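# Snap a jar's lid fully on by pressing down

## Task

Push the lid of the free-standing jar down firmly until it clicks on around its whole circumference and sits flat on the rim; if one side latches first, press on the side still raised. Never touch the lid with the wrist camera or its bracket (on the little-finger side, near the heel of the palm), or the task fails. At the end the jar must stand upright on the table, neither jar nor lid may still be moving, and the result must hold without the robot. Then release and move the hand away.

## Robot and tools

Robot: two six-joint arms, left_arm and right_arm, mounted facing each other across the table; left_arm's base is on the +y side. The names are not image sides. Each arm carries an identical right-handed five-finger hand with little, ring, middle and index fingers plus a thumb that bends and turns. A wrist camera and bracket protrude on the little-finger side; for this job they must never touch the lid.

Frames. The state line reports each hand point's position (m) and quaternion wxyz, plus velocities, in a scene frame: origin on the table top midway between the bases, z up, table at z = 0. The hand point sits 0.05 m in front of the palm, where index pad meets thumb tip in a pinch. Its own axes: +z along the straightened fingers (fingertips 0.06 to 0.07 m past it), +y out of the palm, +x across the palm toward the little finger. The bracket lies 0.03 m beyond the point in +y and extends 0.11 m across the palm in +x. Printed positions can be slightly wrong at long reach.

A row is 28 numbers, each in [-1, 1], always for both arms: left_arm dx, dy, dz, rx, ry, rz, then left_gripper little, ring, middle, index, thumb_bend, thumb_turn, force_limit, speed; then the same 14 for right_arm and right_gripper. dx to rz are an offset, not a pose: a target measured from the hand point's pose in the most recent result that shows it (for second and later calls in one reply, from where the arm is when the call starts), expressed in the hand point's own axes. 1.0 equals 0.6 m or 180 degrees; rx, ry, rz form one rotation vector. All-zero offsets return the arm to that reference pose; they are not a pause. Hand numbers are absolute targets: fingers +1 straight, -1 curled; thumb_bend +1 straight, -1 bent; thumb_turn +1 beside the palm, -1 across it. A pinch is roughly index -0.22, thumb_bend -0.75, thumb_turn -0.57. force_limit maps -1..+1 to about 0..10 N at the fingertip (0..15 N for thumb motors) and only limits closing; speed maps -1..+1 to nearly still..full (0.6 s for full travel). There is no 'unchanged' value: to keep a hand as it is, resend its last eight numbers, or before any, its hand_measured six plus hand_force_limit and hand_speed.

Tools.
execute_actions {actions, pictures}: actions holds at most one item. An empty list just reports state. {"rows": [...], "steps": n} runs up to 15 steps of 1/30 s; each row fills one step, the final row repeating; every row is measured from the same reference pose. {"steps": n} alone waits up to 300 steps counted from the previous result, thinking time included. A refused call does nothing.
move {target, speed, stop_force}: target is one 28-number row as above; each hand point travels straight toward it, all arms finishing together, 0.5 to 10 s. speed is m/s, 0.002 to 0.5 (default 0.25); rotation up to twice that in rad/s. stop_force, 9 to 40 N, one value for both arms: an arm's path halts when its wrist sensor feels that much extra push along the line to its target for two steps, then backs off two steps and holds. Use it with a very low speed when aiming past a surface; it is unreliable if the hand also rotates, and omit it when lifting off something pressed. Ending words: done, off_target, moving, held, fault, contact; limits=paced means the pose was clipped, limits=held means steps were blocked.
wait {seconds 0 to 10}: lets the scene run.
zoom_image {camera, region [x0,y0,x1,y1]}: enlarges part of cam_high (896x504), cam_low (896x504), cam_left_wrist or cam_right_wrist (616x616); region at most 504 square.
show_instructions: shows the reference page.
finished_scene {scene}: ends the current scene (pass its number) and grades it; irreversible.

Motion facts: each step the command is clipped to within 100 mm and 16 degrees of the measured pose; commands lag about 0.17 s; large moves may arrive short, so check the result and send the remainder. The world keeps running while you think.

Results: hand_measured, hand_stopped_by (moving, target, force, stalled, fault), hand_load_n (positive when pushed open), joint torques, and Wrist force/torque in the end effector's axes, pointing from a pressed surface into the arm; offsets up to about 4 N, noise up to 2.4 N, saturation near 50 N. 'pose unreachable' and HELD mark blocked commands.

Cautions: arms are stiff, so going even slightly past a firm contact, especially quickly, can cause a fault; 150 N external force or joint torque over limits (wrist joints 24.6 N m) stops the arm for 10 s. Press the lid straight down slowly, using stop_force around 30 to 40 N with the palm or fingers, keeping the bracket clear; press the high side if it tilts. Don't tip the jar, knock anything off the table, or let the arms collide. Watch MOTOR HOT warnings. Finally release, lift away, and confirm nothing moves before finishing.

Each tool is called after "Request:" as name([rows], argument=value, ...), one row to a line, values as JSON.

Reference images:

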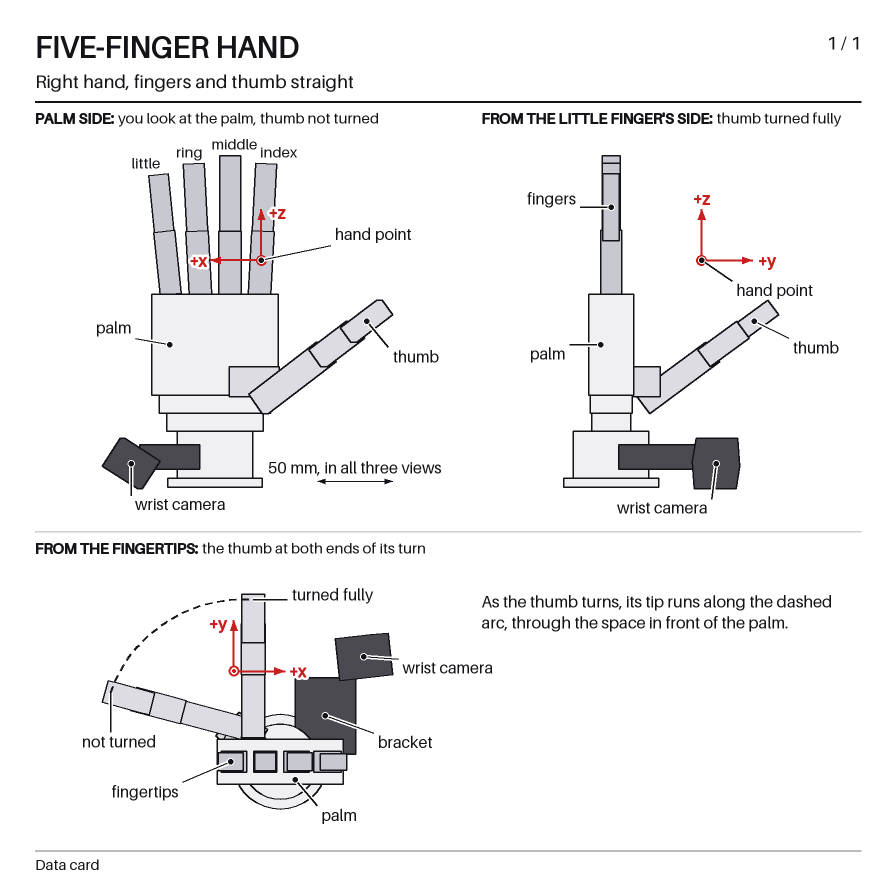

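## Session

Request:
execute_actions(actions=[])

Scene clock: 0.00 s of 5400.00 s.
left_arm: end_effector_position=(+0.3242, +0.5216, +0.4734) hand_measured=(+1.000, +1.000, +1.000, +1.000, +1.000, +1.000) hand_load_n=(+0.0, +0.0, +0.0, +0.0, +0.0, +0.0) hand_stopped_by=(target, target, target, target, target, target) hand_force_limit=0.00 hand_speed=-0.80 end_effector_quat_wxyz=(+0.001, +0.286, +0.958, -0.005) end_effector_velocity=(+0.000, -0.000, +0.000) end_effector_angular_velocity=(-0.002, -0.001, -0.000) | right_arm: end_effector_position=(+0.0745, -0.2346, +0.4845) hand_measured=(+1.000, +1.000, +1.000, +1.000, +1.000, +1.000) hand_load_n=(+0.0, +0.0, +0.0, +0.0, +0.0, +0.0) hand_stopped_by=(target, target, target, target, target, target) hand_force_limit=0.00 hand_speed=-0.80 end_effector_quat_wxyz=(+0.008, -0.395, +0.919, -0.013) end_effector_velocity=(-0.000, -0.000, +0.000) end_effector_angular_velocity=(+0.002, -0.003, -0.000)
Joint positions: left_arm=[ 0.525 -1.747  1.371  1.939  1.579 -1.872] | right_arm=[-1.174 -1.722  1.316  1.964  1.598 -1.901]
Joint velocities: left_arm=[-0.    -0.    -0.001 -0.     0.     0.   ] | right_arm=[-0.    -0.001 -0.001 -0.001 -0.     0.   ]
Joint torques (N m, as the arm reports them, + toward a larger angle): no reading
Motor temperatures (°C, as the motors report them): left_arm=[25 25 24 31 29 33] | right_arm=[27 25 26 32 31 37]
Wrist force (N, on the end effector, along its own x y z axes, offset not removed): no reading
Wrist torque (N m, same axes, about the end effector's origin, offset not removed): no reading
Hand target (left_arm): +0.324, +0.522, +0.473; +0.001, +0.286, +0.958, -0.005
Hand target (right_arm): +0.075, -0.235, +0.485; +0.008, -0.395, +0.919, -0.013

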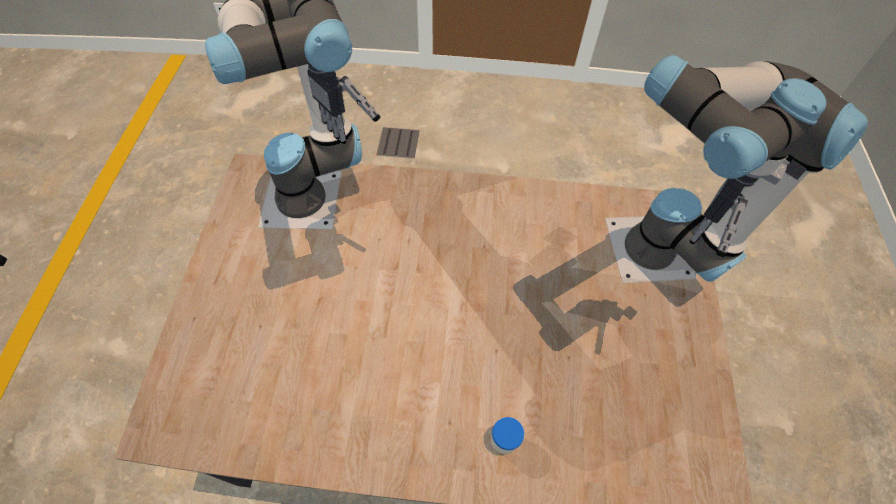

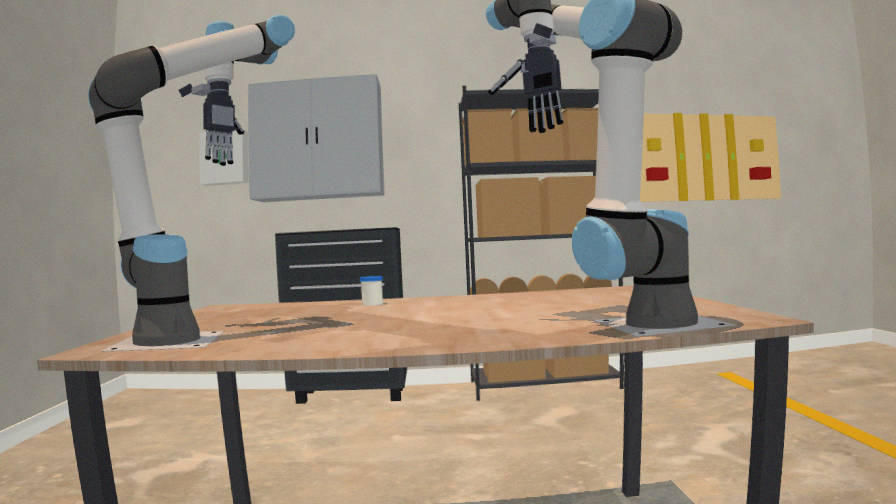

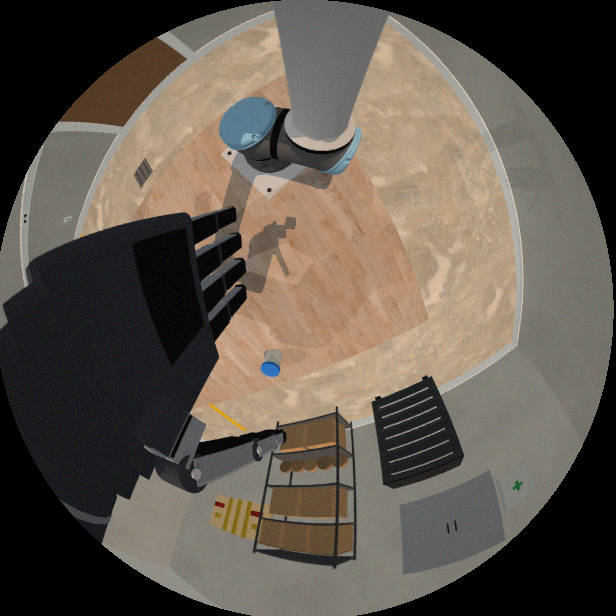

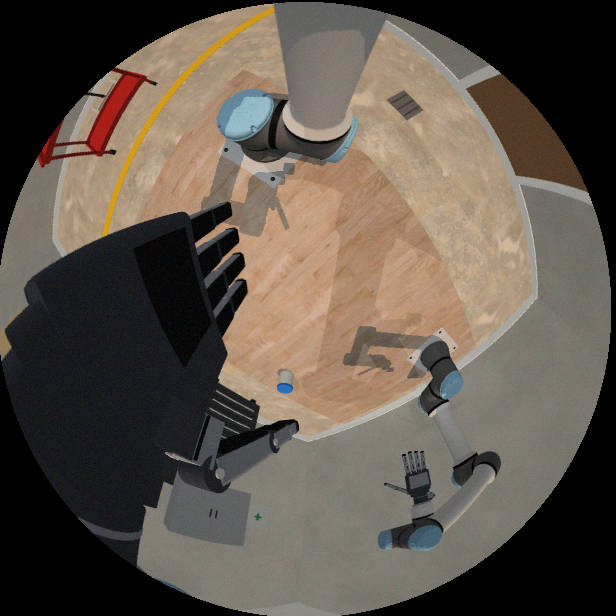

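Request:
move(target=[-0.797,-0.334,0.33,-0.352,-0.433,0.433,1,1,1,1,1,1,0,-0.8,0,0,0,0,0,0,1,1,1,1,1,1,0,-0.8], speed=0.4)

Scene clock: 9.07 s of 5400.00 s.
left_arm: end_effector_position=(+0.6134, +0.0897, +0.2797) hand_measured=(+1.000, +1.000, +1.000, +1.000, +1.000, +1.000) hand_load_n=(+0.0, +0.0, +0.0, +0.0, +0.0, +0.0) hand_stopped_by=(target, target, target, target, target, target) hand_force_limit=0.00 hand_speed=-0.80 end_effector_quat_wxyz=(+0.657, +0.650, +0.273, +0.268) end_effector_velocity=(+0.001, -0.002, -0.000) end_effector_angular_velocity=(-0.002, -0.005, -0.009) | right_arm: end_effector_position=(+0.0745, -0.2346, +0.4845) hand_measured=(+1.000, +1.000, +1.000, +1.000, +1.000, +1.000) hand_load_n=(+0.0, +0.0, +0.0, +0.0, +0.0, +0.0) hand_stopped_by=(target, target, target, target, target, target) hand_force_limit=0.00 hand_speed=-0.80 end_effector_quat_wxyz=(+0.008, -0.395, +0.919, -0.013) end_effector_velocity=(+0.000, -0.000, -0.000) end_effector_angular_velocity=(-0.001, +0.001, -0.001)
Joint positions: left_arm=[ 0.566 -1.177  1.828 -0.658  1.515 -0.009] | right_arm=[-1.174 -1.722  1.316  1.964  1.598 -1.901]
Joint velocities: left_arm=[ 0.004  0.008 -0.008 -0.006  0.013  0.002] | right_arm=[-0.001  0.     0.001 -0.    -0.    -0.   ]
Joint torques (N m, as the arm reports them, + toward a larger angle): left_arm=[ 12.6  -22.85 -26.99  -3.26   2.96   2.65] | right_arm=[  0.13 -11.11 -13.72   2.15   0.33   0.22]
Motor temperatures (°C, as the motors report them): left_arm=[25 25 24 31 29 33] | right_arm=[27 25 26 32 31 37]
Wrist force (N, on the end effector, along its own x y z axes, offset not removed): left_arm=[0.3 0.6 -0.4] | right_arm=[-0.3 -2.7 -1.0]
Wrist torque (N m, same axes, about the end effector's origin, offset not removed): left_arm=[0.09 -0.12 0.05] | right_arm=[-0.06 0.30 -0.22]
Hand target (left_arm): +0.614, +0.089, +0.280; +0.657, +0.650, +0.272, +0.268
Hand target (right_arm): +0.075, -0.235, +0.485; +0.008, -0.395, +0.919, -0.013
Off the commanded pose (left_arm): 0.001 m, 0 deg.
Off the commanded pose (right_arm): 0.000 m, 0 deg.
After step 90, 2.50 s passed at rest.
move: done

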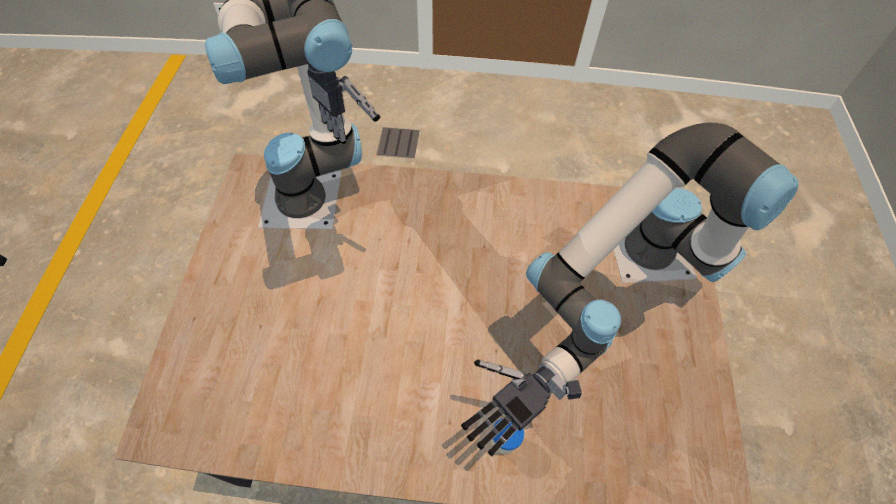

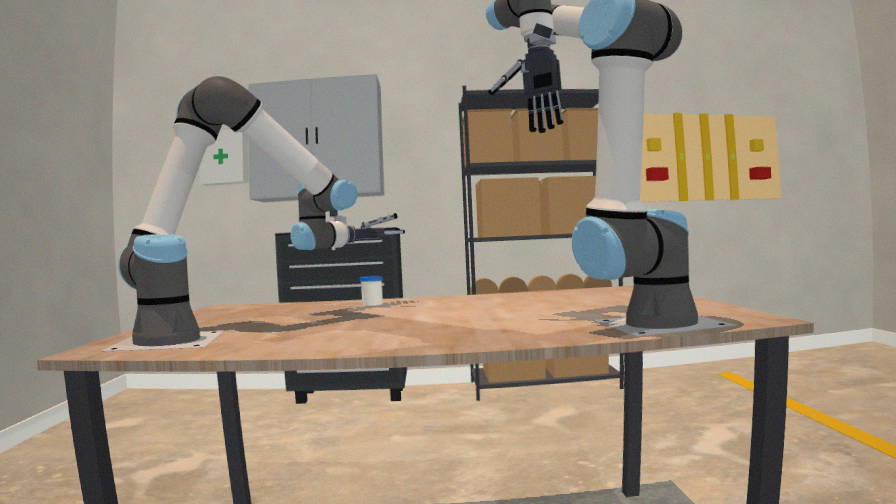

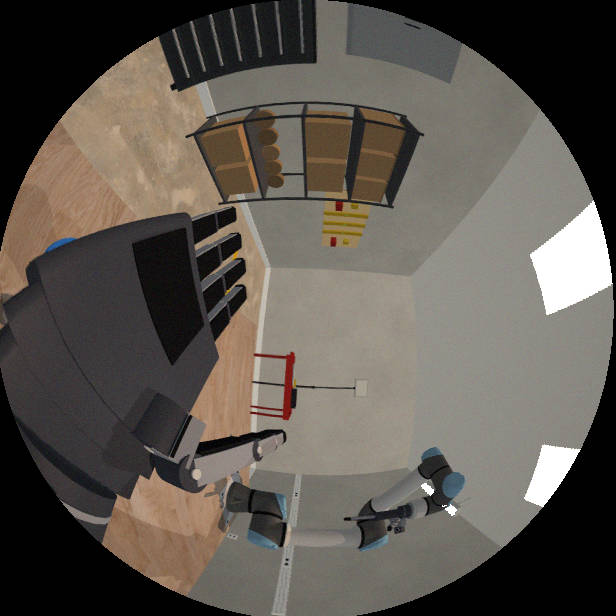

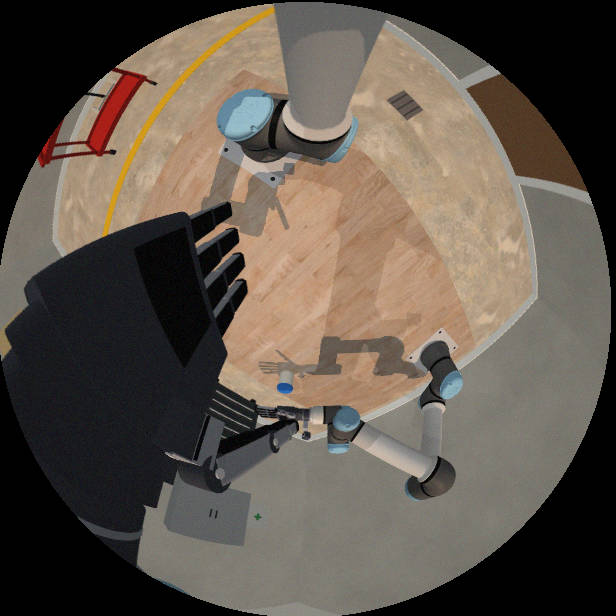

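Request:
move(target=[0.024,-0.155,0.036,0,0,0,1,1,1,1,1,1,0,-0.8,0,0,0,0,0,0,1,1,1,1,1,1,0,-0.8])

Request:
zoom_image(camera="cam_low", region=[290,230,430,320])

Request:
zoom_image(camera="cam_high", region=[430,370,590,490])

Scene clock: 12.23 s of 5400.00 s.
left_arm: end_effector_position=(+0.6386, +0.0836, +0.1871) hand_measured=(+1.000, +1.000, +1.000, +1.000, +1.000, +1.000) hand_load_n=(+0.0, +0.0, +0.0, +0.0, +0.0, +0.0) hand_stopped_by=(target, target, target, target, target, target) hand_force_limit=0.00 hand_speed=-0.80 end_effector_quat_wxyz=(+0.657, +0.650, +0.273, +0.268) end_effector_velocity=(+0.002, +0.001, -0.003) end_effector_angular_velocity=(+0.002, +0.000, +0.002) | right_arm: end_effector_position=(+0.0745, -0.2346, +0.4845) hand_measured=(+1.000, +1.000, +1.000, +1.000, +1.000, +1.000) hand_load_n=(+0.0, +0.0, +0.0, +0.0, +0.0, +0.0) hand_stopped_by=(target, target, target, target, target, target) hand_force_limit=0.00 hand_speed=-0.80 end_effector_quat_wxyz=(+0.008, -0.395, +0.919, -0.013) end_effector_velocity=(+0.001, -0.000, -0.001) end_effector_angular_velocity=(-0.001, +0.002, -0.001)
Joint positions: left_arm=[ 0.595 -0.979  1.813 -0.841  1.545 -0.01 ] | right_arm=[-1.174 -1.722  1.316  1.964  1.598 -1.901]
Joint velocities: left_arm=[ 0.003  0.006 -0.002 -0.003  0.001  0.001] | right_arm=[-0.002  0.001  0.001 -0.    -0.    -0.   ]
Joint torques (N m, as the arm reports them, + toward a larger angle): left_arm=[ 14.28 -28.69 -24.23  -2.99   2.66  -2.45] | right_arm=[  0.2  -11.54 -13.91   2.41   0.32   0.12]
Motor temperatures (°C, as the motors report them): left_arm=[25 25 24 31 29 33] | right_arm=[27 25 26 32 31 37]
Wrist force (N, on the end effector, along its own x y z axes, offset not removed): left_arm=[1.1 2.0 -0.1] | right_arm=[-0.3 -2.0 0.0]
Wrist torque (N m, same axes, about the end effector's origin, offset not removed): left_arm=[0.33 -0.23 0.04] | right_arm=[0.00 0.27 -0.09]
Hand target (left_arm): +0.639, +0.084, +0.187; +0.657, +0.650, +0.273, +0.268
Hand target (right_arm): +0.075, -0.235, +0.485; +0.008, -0.395, +0.919, -0.013
Off the commanded pose (left_arm): 0.000 m, 0 deg.
Off the commanded pose (right_arm): 0.000 m, 0 deg.
move: done

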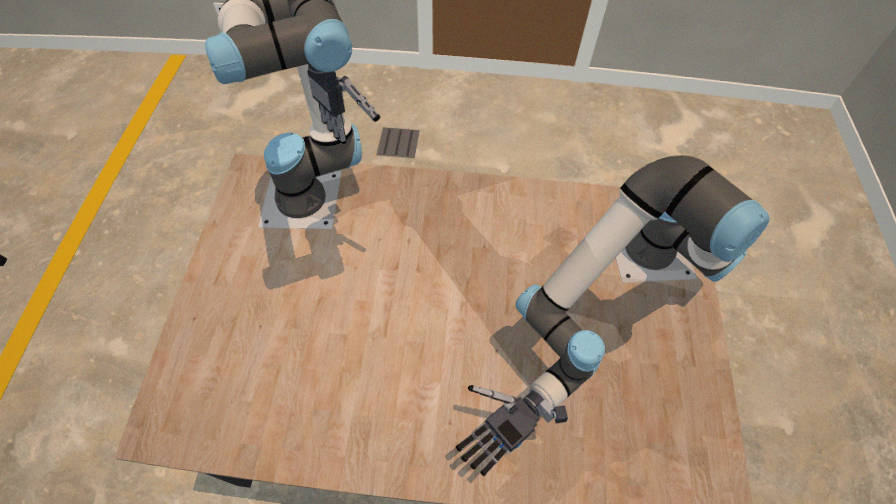

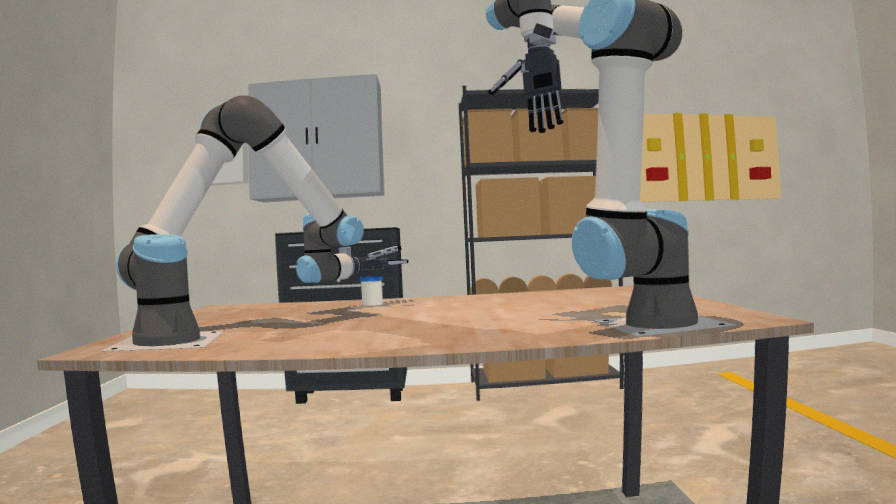

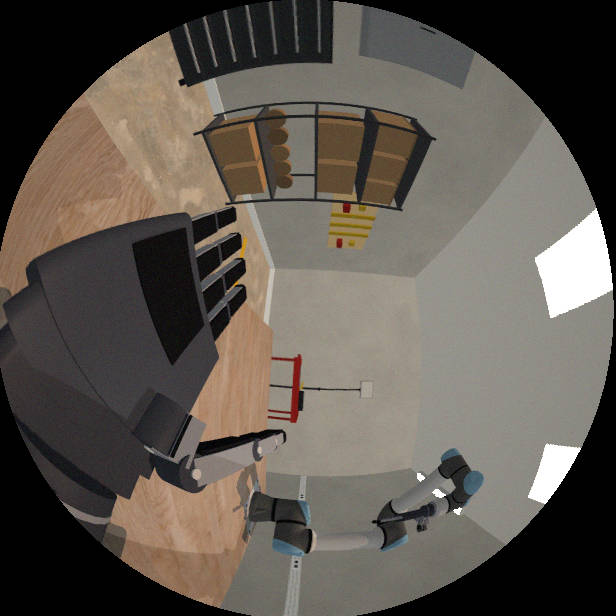

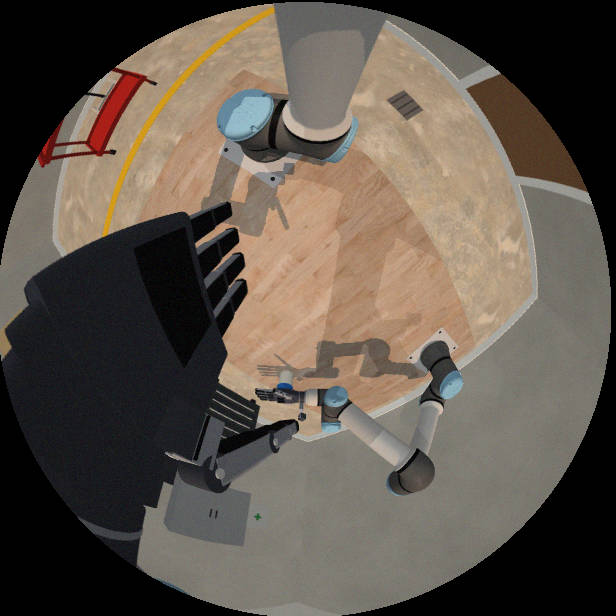

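Region (290, 230, 430, 320) of cam_low's 896x504 image, scaled by 3.600, with more detail than that image has; it fills the top 324 rows of this view, and the rest is white.

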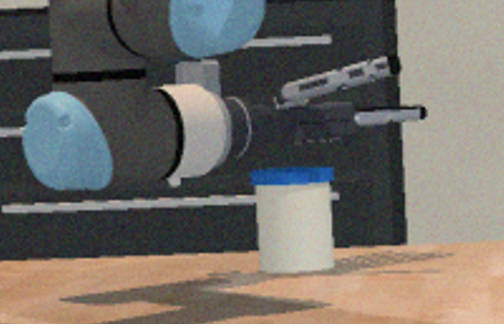

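Region (430, 370, 590, 490) of cam_high's 896x504 image, scaled by 3.150, with more detail than that image has; it fills the top 378 rows of this view, and the rest is white.

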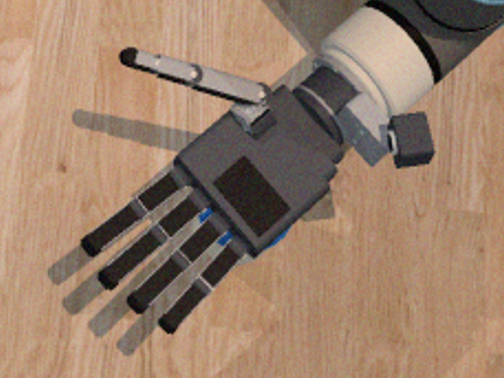

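Gap is about 2 cm, and the hand is well centred.

Request:
move(target=[0.005,-0.024,0,0.002,0,0.003,1,1,1,1,1,1,0,-0.8,0,0,0,0,0,0,1,1,1,1,1,1,0,-0.8], speed=0.05)

Request:
move(target=[0,-0.04,0,0,0,0,1,1,1,1,1,1,0,-0.8,0,0,0,0,0,0,1,1,1,1,1,1,0,-0.8], speed=0.004, stop_force=40)

Request:
zoom_image(camera="cam_low", region=[290,230,430,320])

Scene clock: 15.83 s of 5400.00 s.
left_arm: end_effector_position=(+0.6407, +0.0855, +0.1729) hand_measured=(+1.000, +1.000, +1.000, +1.000, +1.000, +1.000) hand_load_n=(+0.0, +0.0, +0.0, +0.0, +0.0, +0.0) hand_stopped_by=(target, target, target, target, target, target) hand_force_limit=0.00 hand_speed=-0.80 end_effector_quat_wxyz=(+0.654, +0.653, +0.271, +0.271) end_effector_velocity=(+0.000, +0.000, -0.003) end_effector_angular_velocity=(+0.002, +0.001, -0.000) | right_arm: end_effector_position=(+0.0745, -0.2346, +0.4845) hand_measured=(+1.000, +1.000, +1.000, +1.000, +1.000, +1.000) hand_load_n=(+0.0, +0.0, +0.0, +0.0, +0.0, +0.0) hand_stopped_by=(target, target, target, target, target, target) hand_force_limit=0.00 hand_speed=-0.80 end_effector_quat_wxyz=(+0.008, -0.395, +0.919, -0.013) end_effector_velocity=(+0.000, -0.000, +0.000) end_effector_angular_velocity=(-0.000, +0.001, -0.001)
Joint positions: left_arm=[ 0.602 -0.955  1.814 -0.86   1.551 -0.   ] | right_arm=[-1.174 -1.722  1.316  1.964  1.598 -1.901]
Joint velocities: left_arm=[ 0.001  0.004  0.001 -0.002  0.001  0.001] | right_arm=[-0.002  0.001 -0.001  0.001 -0.    -0.001]
Joint torques (N m, as the arm reports them, + toward a larger angle): left_arm=[ 14.17 -29.3   -7.17  -2.75   2.77   2.6 ] | right_arm=[  0.37 -11.21 -13.46   2.26   0.23   0.25]
Motor temperatures (°C, as the motors report them): left_arm=[25 25 24 31 29 33] | right_arm=[27 25 26 32 31 37]
Wrist force (N, on the end effector, along its own x y z axes, offset not removed): left_arm=[-1.4 2.7 -2.3] | right_arm=[0.3 -2.6 0.5]
Wrist torque (N m, same axes, about the end effector's origin, offset not removed): left_arm=[0.41 0.10 0.11] | right_arm=[-0.09 0.23 0.02]
Hand target (left_arm): +0.641, +0.086, +0.173; +0.653, +0.653, +0.271, +0.271
Hand target (right_arm): +0.075, -0.235, +0.485; +0.008, -0.395, +0.919, -0.013
Off the commanded pose (left_arm): 0.000 m, 0 deg.
Off the commanded pose (right_arm): 0.000 m, 0 deg.
move: done

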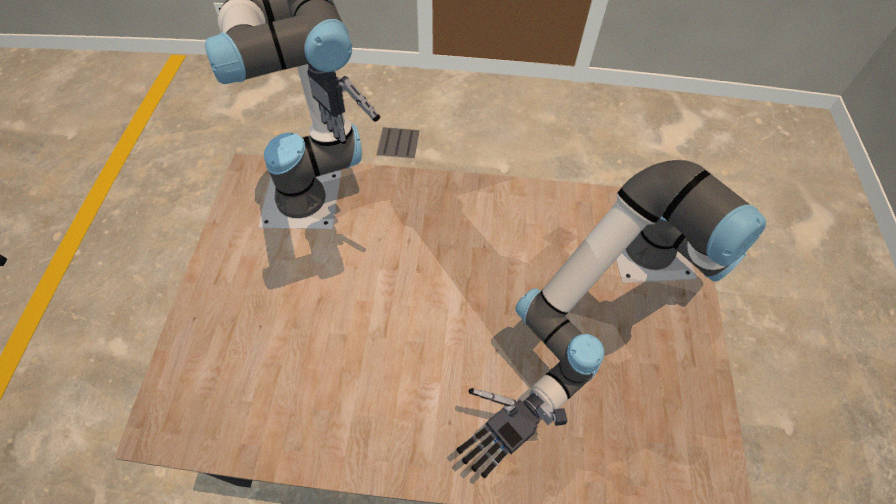

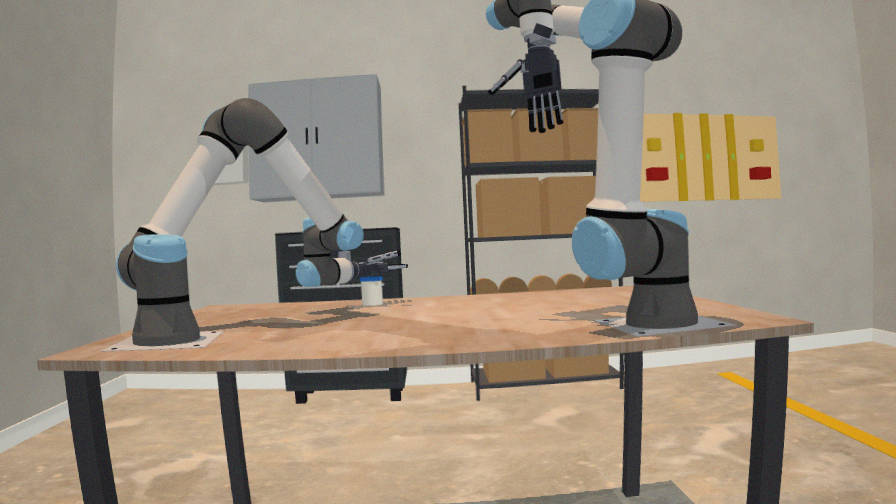

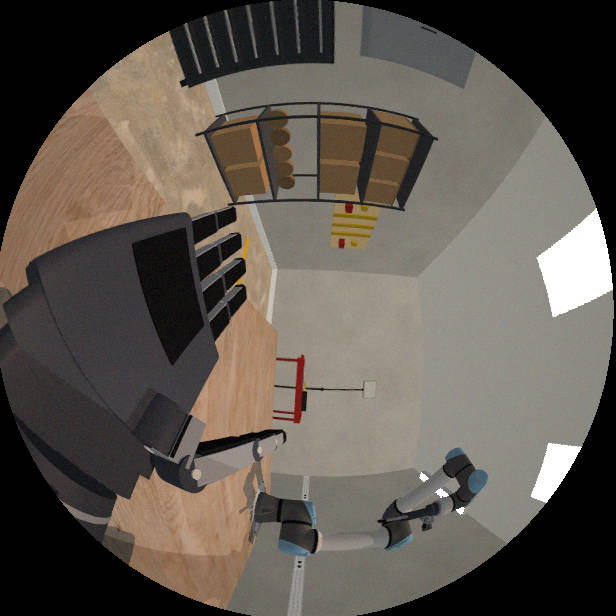

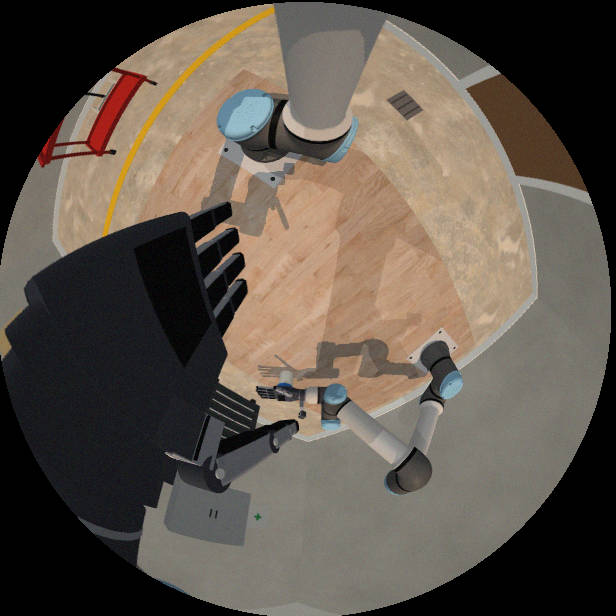

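Scene clock: 19.77 s of 5400.00 s.
left_arm: end_effector_position=(+0.6406, +0.0856, +0.1584) hand_measured=(+1.000, +1.000, +1.000, +1.000, +1.000, +1.000) hand_load_n=(+0.0, +0.0, +0.0, +0.0, +0.0, +0.0) hand_stopped_by=(target, target, target, target, target, target) hand_force_limit=0.00 hand_speed=-0.80 end_effector_quat_wxyz=(+0.653, +0.653, +0.271, +0.270) end_effector_velocity=(-0.001, +0.000, +0.002) end_effector_angular_velocity=(-0.001, -0.001, -0.001) | right_arm: end_effector_position=(+0.0745, -0.2346, +0.4845) hand_measured=(+1.000, +1.000, +1.000, +1.000, +1.000, +1.000) hand_load_n=(+0.0, +0.0, +0.0, +0.0, +0.0, +0.0) hand_stopped_by=(target, target, target, target, target, target) hand_force_limit=0.00 hand_speed=-0.80 end_effector_quat_wxyz=(+0.008, -0.395, +0.919, -0.013) end_effector_velocity=(+0.001, +0.000, -0.000) end_effector_angular_velocity=(+0.000, -0.002, -0.001)
Joint positions: left_arm=[ 0.602 -0.928  1.818 -0.89   1.551 -0.   ] | right_arm=[-1.174 -1.722  1.316  1.964  1.598 -1.901]
Joint velocities: left_arm=[-0.001 -0.003  0.001  0.     0.     0.   ] | right_arm=[-0.001  0.    -0.    -0.002  0.001  0.   ]
Joint torques (N m, as the arm reports them, + toward a larger angle): left_arm=[-11.14 -56.04 -12.99  -0.12  -2.37  -2.34] | right_arm=[ -0.2  -11.26 -13.12   2.2    0.3    0.27]
Motor temperatures (°C, as the motors report them): left_arm=[25 25 24 31 29 33] | right_arm=[27 25 26 32 31 37]
Wrist force (N, on the end effector, along its own x y z axes, offset not removed): left_arm=[-2.9 3.0 -0.2] | right_arm=[1.4 -2.6 -3.4]
Wrist torque (N m, same axes, about the end effector's origin, offset not removed): left_arm=[0.52 0.46 0.03] | right_arm=[0.14 0.13 -0.03]
Hand target (left_arm): +0.641, +0.085, +0.159; +0.654, +0.653, +0.271, +0.271
Hand target (right_arm): +0.075, -0.235, +0.485; +0.008, -0.395, +0.919, -0.013
Off the commanded pose (left_arm): 0.009 m, 0 deg.
Off the commanded pose (right_arm): 0.000 m, 0 deg.
move: contact (left_arm)

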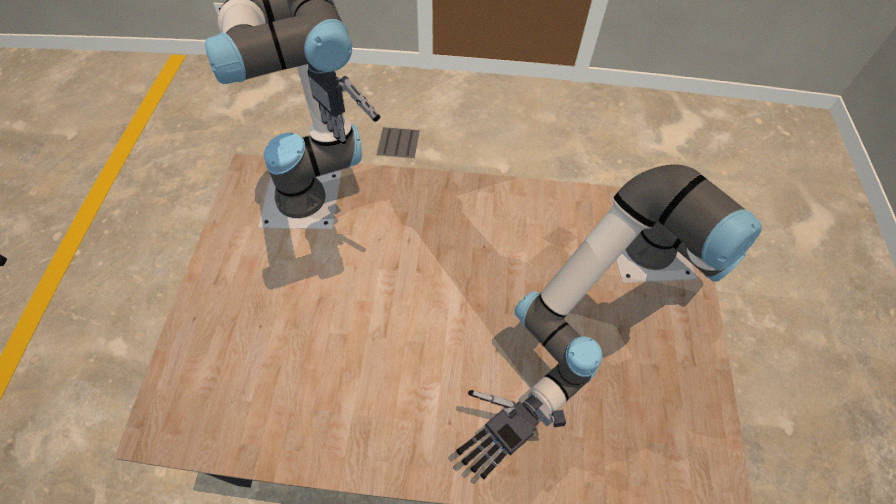

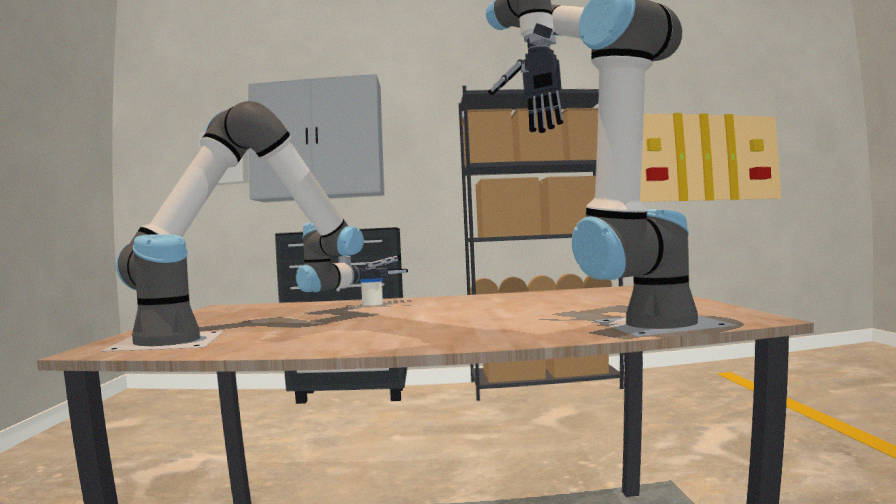

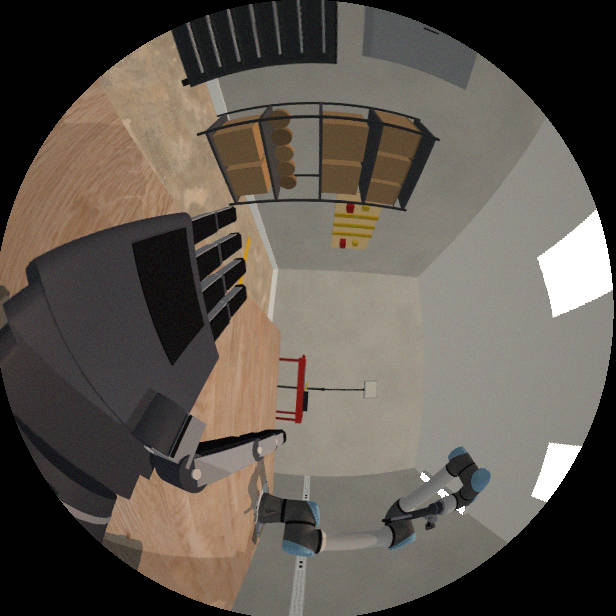

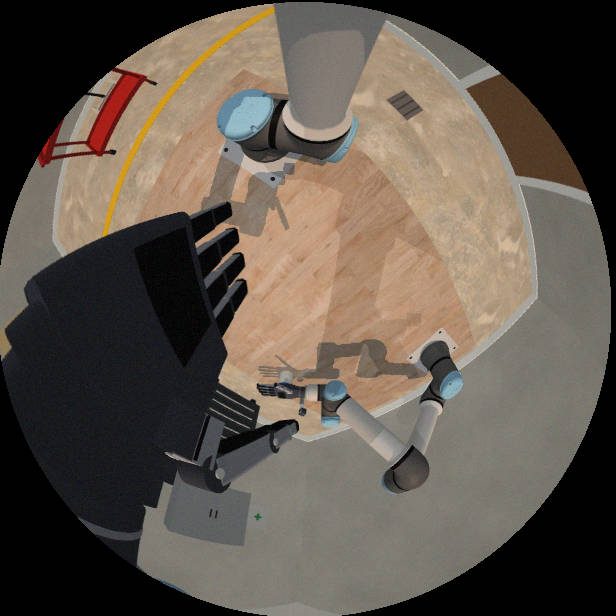

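Region (290, 230, 430, 320) of cam_low's 896x504 image, scaled by 3.600, with more detail than that image has; it fills the top 324 rows of this view, and the rest is white.

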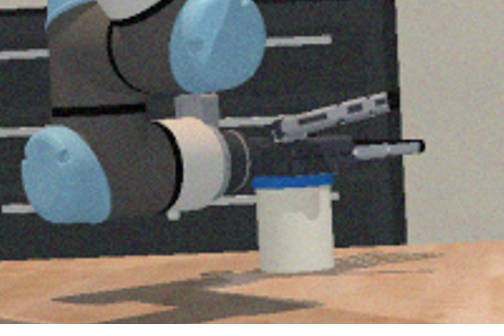

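The force dropped, so it probably snapped. I'll press once more to confirm, then lift.

Request:
move(target=[0,-0.01,0,0,0,0,1,1,1,1,1,1,0,-0.8,0,0,0,0,0,0,1,1,1,1,1,1,0,-0.8], speed=0.003, stop_force=40)

Request:
move(target=[0,0.3,-0.1,0,0,0,1,1,1,1,1,1,0,-0.8,0,0,0,0,0,0,1,1,1,1,1,1,0,-0.8])

Request:
zoom_image(camera="cam_low", region=[340,265,400,315])

Scene clock: 23.57 s of 5400.00 s.
left_arm: end_effector_position=(+0.6407, +0.0855, +0.1571) hand_measured=(+1.000, +1.000, +1.000, +1.000, +1.000, +1.000) hand_load_n=(+0.0, +0.0, +0.0, +0.0, +0.0, +0.0) hand_stopped_by=(target, target, target, target, target, target) hand_force_limit=0.00 hand_speed=-0.80 end_effector_quat_wxyz=(+0.654, +0.653, +0.271, +0.271) end_effector_velocity=(-0.001, -0.001, +0.000) end_effector_angular_velocity=(+0.002, +0.002, -0.001) | right_arm: end_effector_position=(+0.0745, -0.2346, +0.4845) hand_measured=(+1.000, +1.000, +1.000, +1.000, +1.000, +1.000) hand_load_n=(+0.0, +0.0, +0.0, +0.0, +0.0, +0.0) hand_stopped_by=(target, target, target, target, target, target) hand_force_limit=0.00 hand_speed=-0.80 end_effector_quat_wxyz=(+0.008, -0.395, +0.919, -0.013) end_effector_velocity=(-0.000, +0.000, -0.001) end_effector_angular_velocity=(-0.001, +0.003, +0.001)
Joint positions: left_arm=[ 0.602 -0.925  1.818 -0.894  1.551 -0.   ] | right_arm=[-1.174 -1.722  1.316  1.964  1.598 -1.901]
Joint velocities: left_arm=[-0.001 -0.002 -0.     0.005  0.    -0.001] | right_arm=[ 0.001  0.001  0.002  0.     0.    -0.   ]
Joint torques (N m, as the arm reports them, + toward a larger angle): left_arm=[ -7.03 -20.84   5.44   7.02  -2.2   -2.4 ] | right_arm=[ -0.19 -10.75 -13.67   2.24   0.26   0.34]
Motor temperatures (°C, as the motors report them): left_arm=[25 25 24 31 29 33] | right_arm=[27 25 26 32 31 37]
Wrist force (N, on the end effector, along its own x y z axes, offset not removed): left_arm=[-1.9 50.0 -17.0] | right_arm=[-1.3 -4.3 -3.0]
Wrist torque (N m, same axes, about the end effector's origin, offset not removed): left_arm=[4.43 0.69 1.51] | right_arm=[-0.21 0.60 -0.36]
Hand target (left_arm): +0.641, +0.085, +0.157; +0.654, +0.653, +0.271, +0.271
Hand target (right_arm): +0.075, -0.235, +0.485; +0.008, -0.395, +0.919, -0.013
Off the commanded pose (left_arm): 0.005 m, 0 deg.
Off the commanded pose (right_arm): 0.000 m, 0 deg.
move: contact (left_arm)

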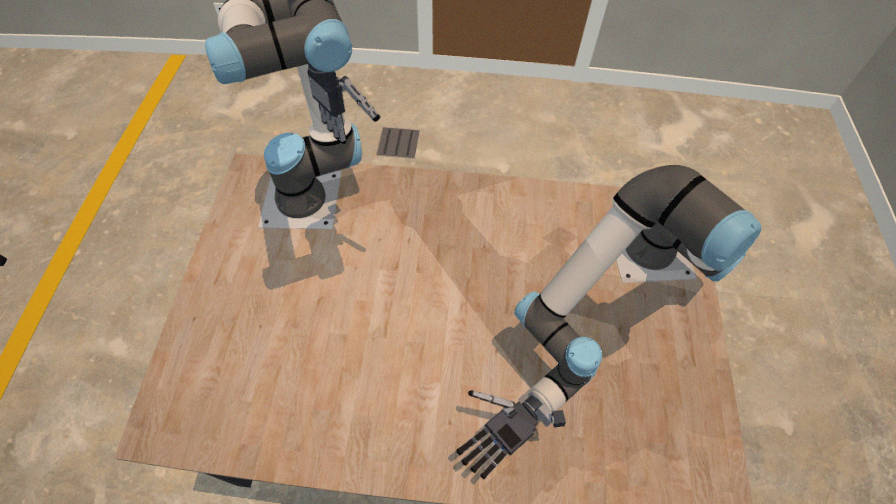

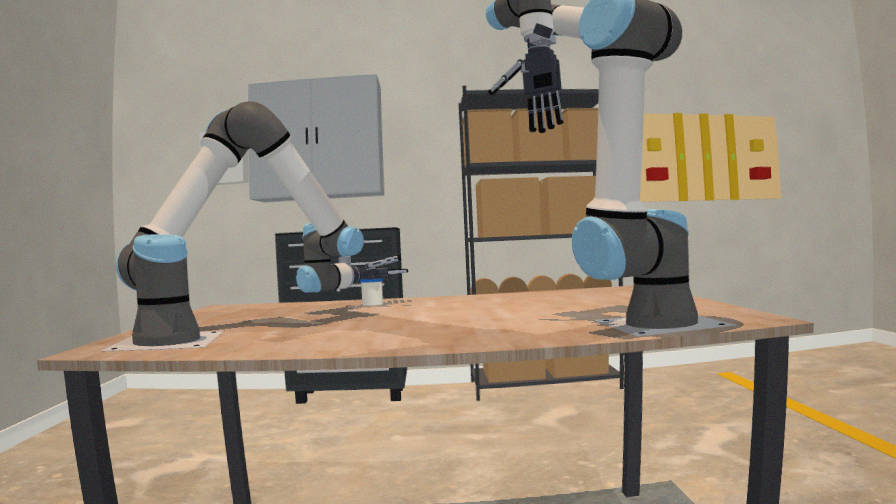

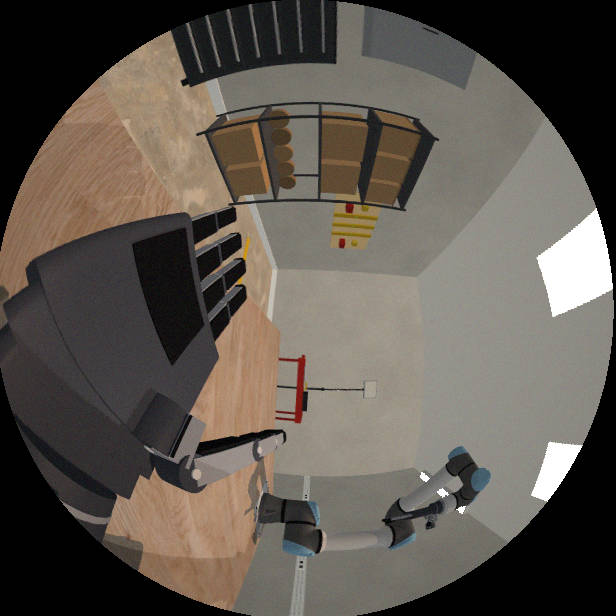

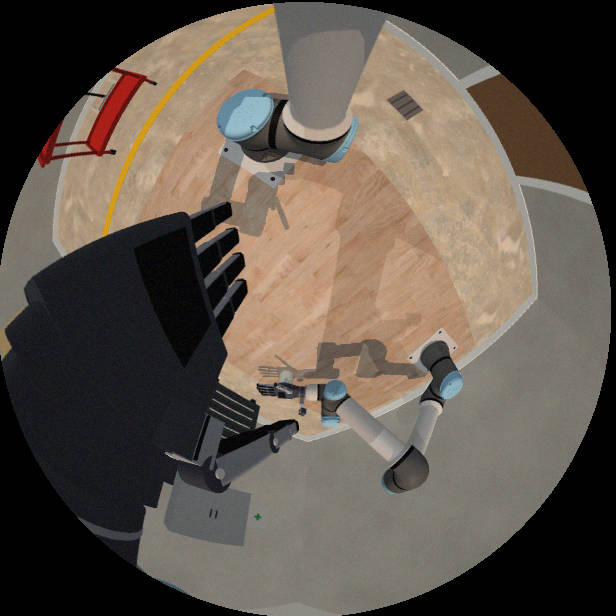

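Scene clock: 25.00 s of 5400.00 s.
left_arm: end_effector_position=(+0.5982, +0.1280, +0.3366) hand_measured=(+1.000, +1.000, +1.000, +1.000, +1.000, +1.000) hand_load_n=(+0.0, +0.0, +0.0, +0.0, +0.0, +0.0) hand_stopped_by=(target, target, target, target, target, target) hand_force_limit=0.00 hand_speed=-0.80 end_effector_quat_wxyz=(+0.654, +0.653, +0.271, +0.271) end_effector_velocity=(-0.001, +0.001, +0.002) end_effector_angular_velocity=(+0.002, +0.001, +0.001) | right_arm: end_effector_position=(+0.0745, -0.2346, +0.4845) hand_measured=(+1.000, +1.000, +1.000, +1.000, +1.000, +1.000) hand_load_n=(+0.0, +0.0, +0.0, +0.0, +0.0, +0.0) hand_stopped_by=(target, target, target, target, target, target) hand_force_limit=0.00 hand_speed=-0.80 end_effector_quat_wxyz=(+0.008, -0.395, +0.919, -0.013) end_effector_velocity=(+0.000, +0.000, -0.000) end_effector_angular_velocity=(+0.000, -0.001, +0.001)
Joint positions: left_arm=[ 0.599 -1.325  1.857 -0.533  1.549 -0.   ] | right_arm=[-1.174 -1.722  1.316  1.964  1.598 -1.901]
Joint velocities: left_arm=[ 0.    -0.006  0.001  0.007 -0.     0.001] | right_arm=[ 0.001  0.    -0.    -0.001 -0.    -0.   ]
Joint torques (N m, as the arm reports them, + toward a larger angle): left_arm=[-11.66 -43.81 -27.95  -0.32  -2.61   2.55] | right_arm=[  0.13 -10.94 -13.92   2.18   0.34   0.24]
Motor temperatures (°C, as the motors report them): left_arm=[25 25 24 31 29 33] | right_arm=[27 25 26 32 31 37]
Wrist force (N, on the end effector, along its own x y z axes, offset not removed): left_arm=[0.9 0.6 -0.6] | right_arm=[0.9 -3.5 2.5]
Wrist torque (N m, same axes, about the end effector's origin, offset not removed): left_arm=[0.22 -0.15 0.08] | right_arm=[-0.28 -0.03 -0.17]
Hand target (left_arm): +0.598, +0.128, +0.337; +0.654, +0.653, +0.271, +0.271
Hand target (right_arm): +0.075, -0.235, +0.485; +0.008, -0.395, +0.919, -0.013
Off the commanded pose (left_arm): 0.000 m, 0 deg.
Off the commanded pose (right_arm): 0.000 m, 0 deg.
move: done

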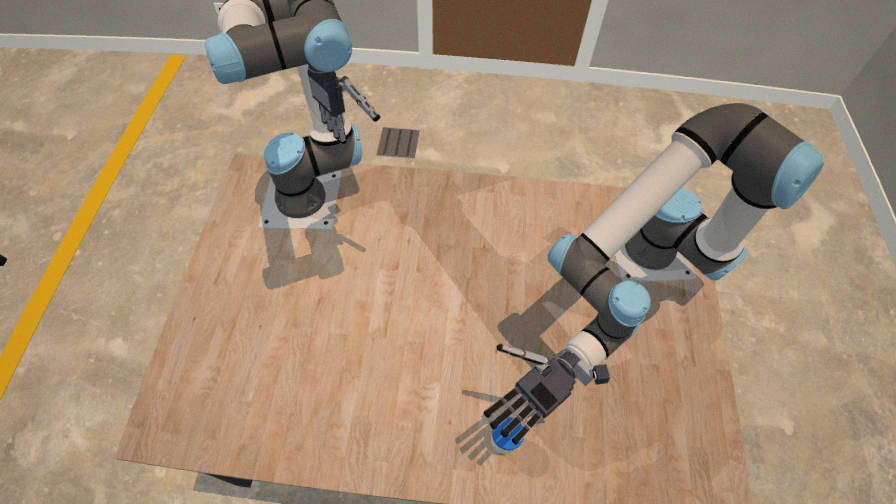

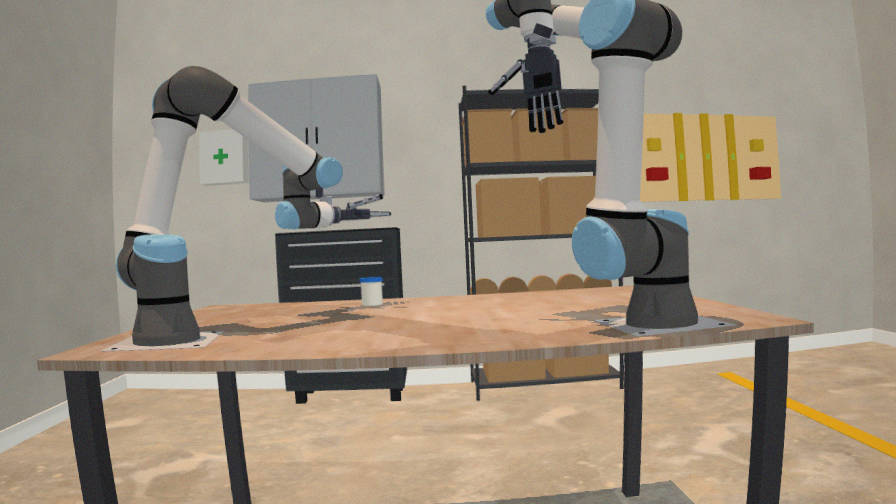

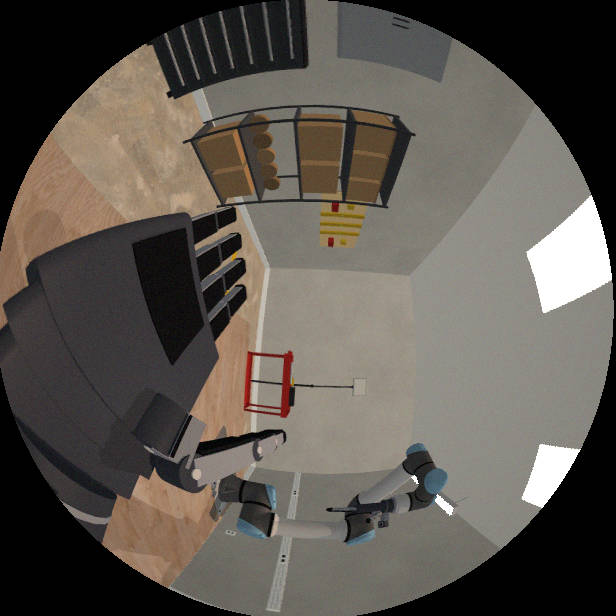

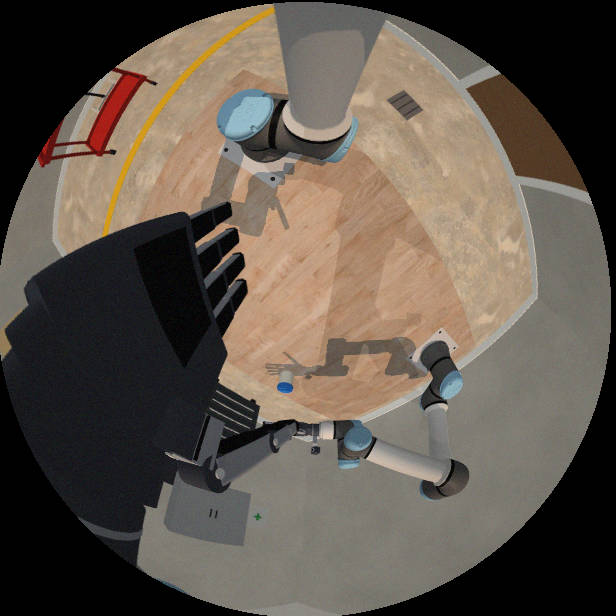

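Region (340, 265, 400, 315) of cam_low's 896x504 image, scaled by 8.400, with more detail than that image has.

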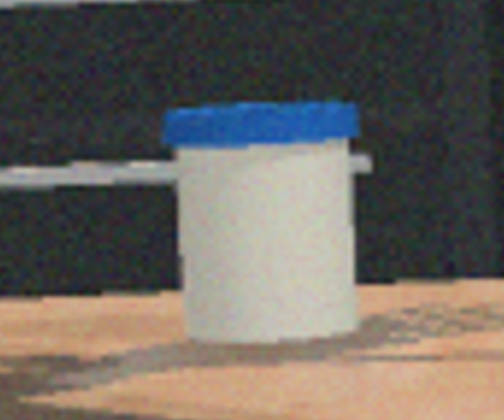

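Request:
finished_scene(scene=1)

The scene is finished: the task was done.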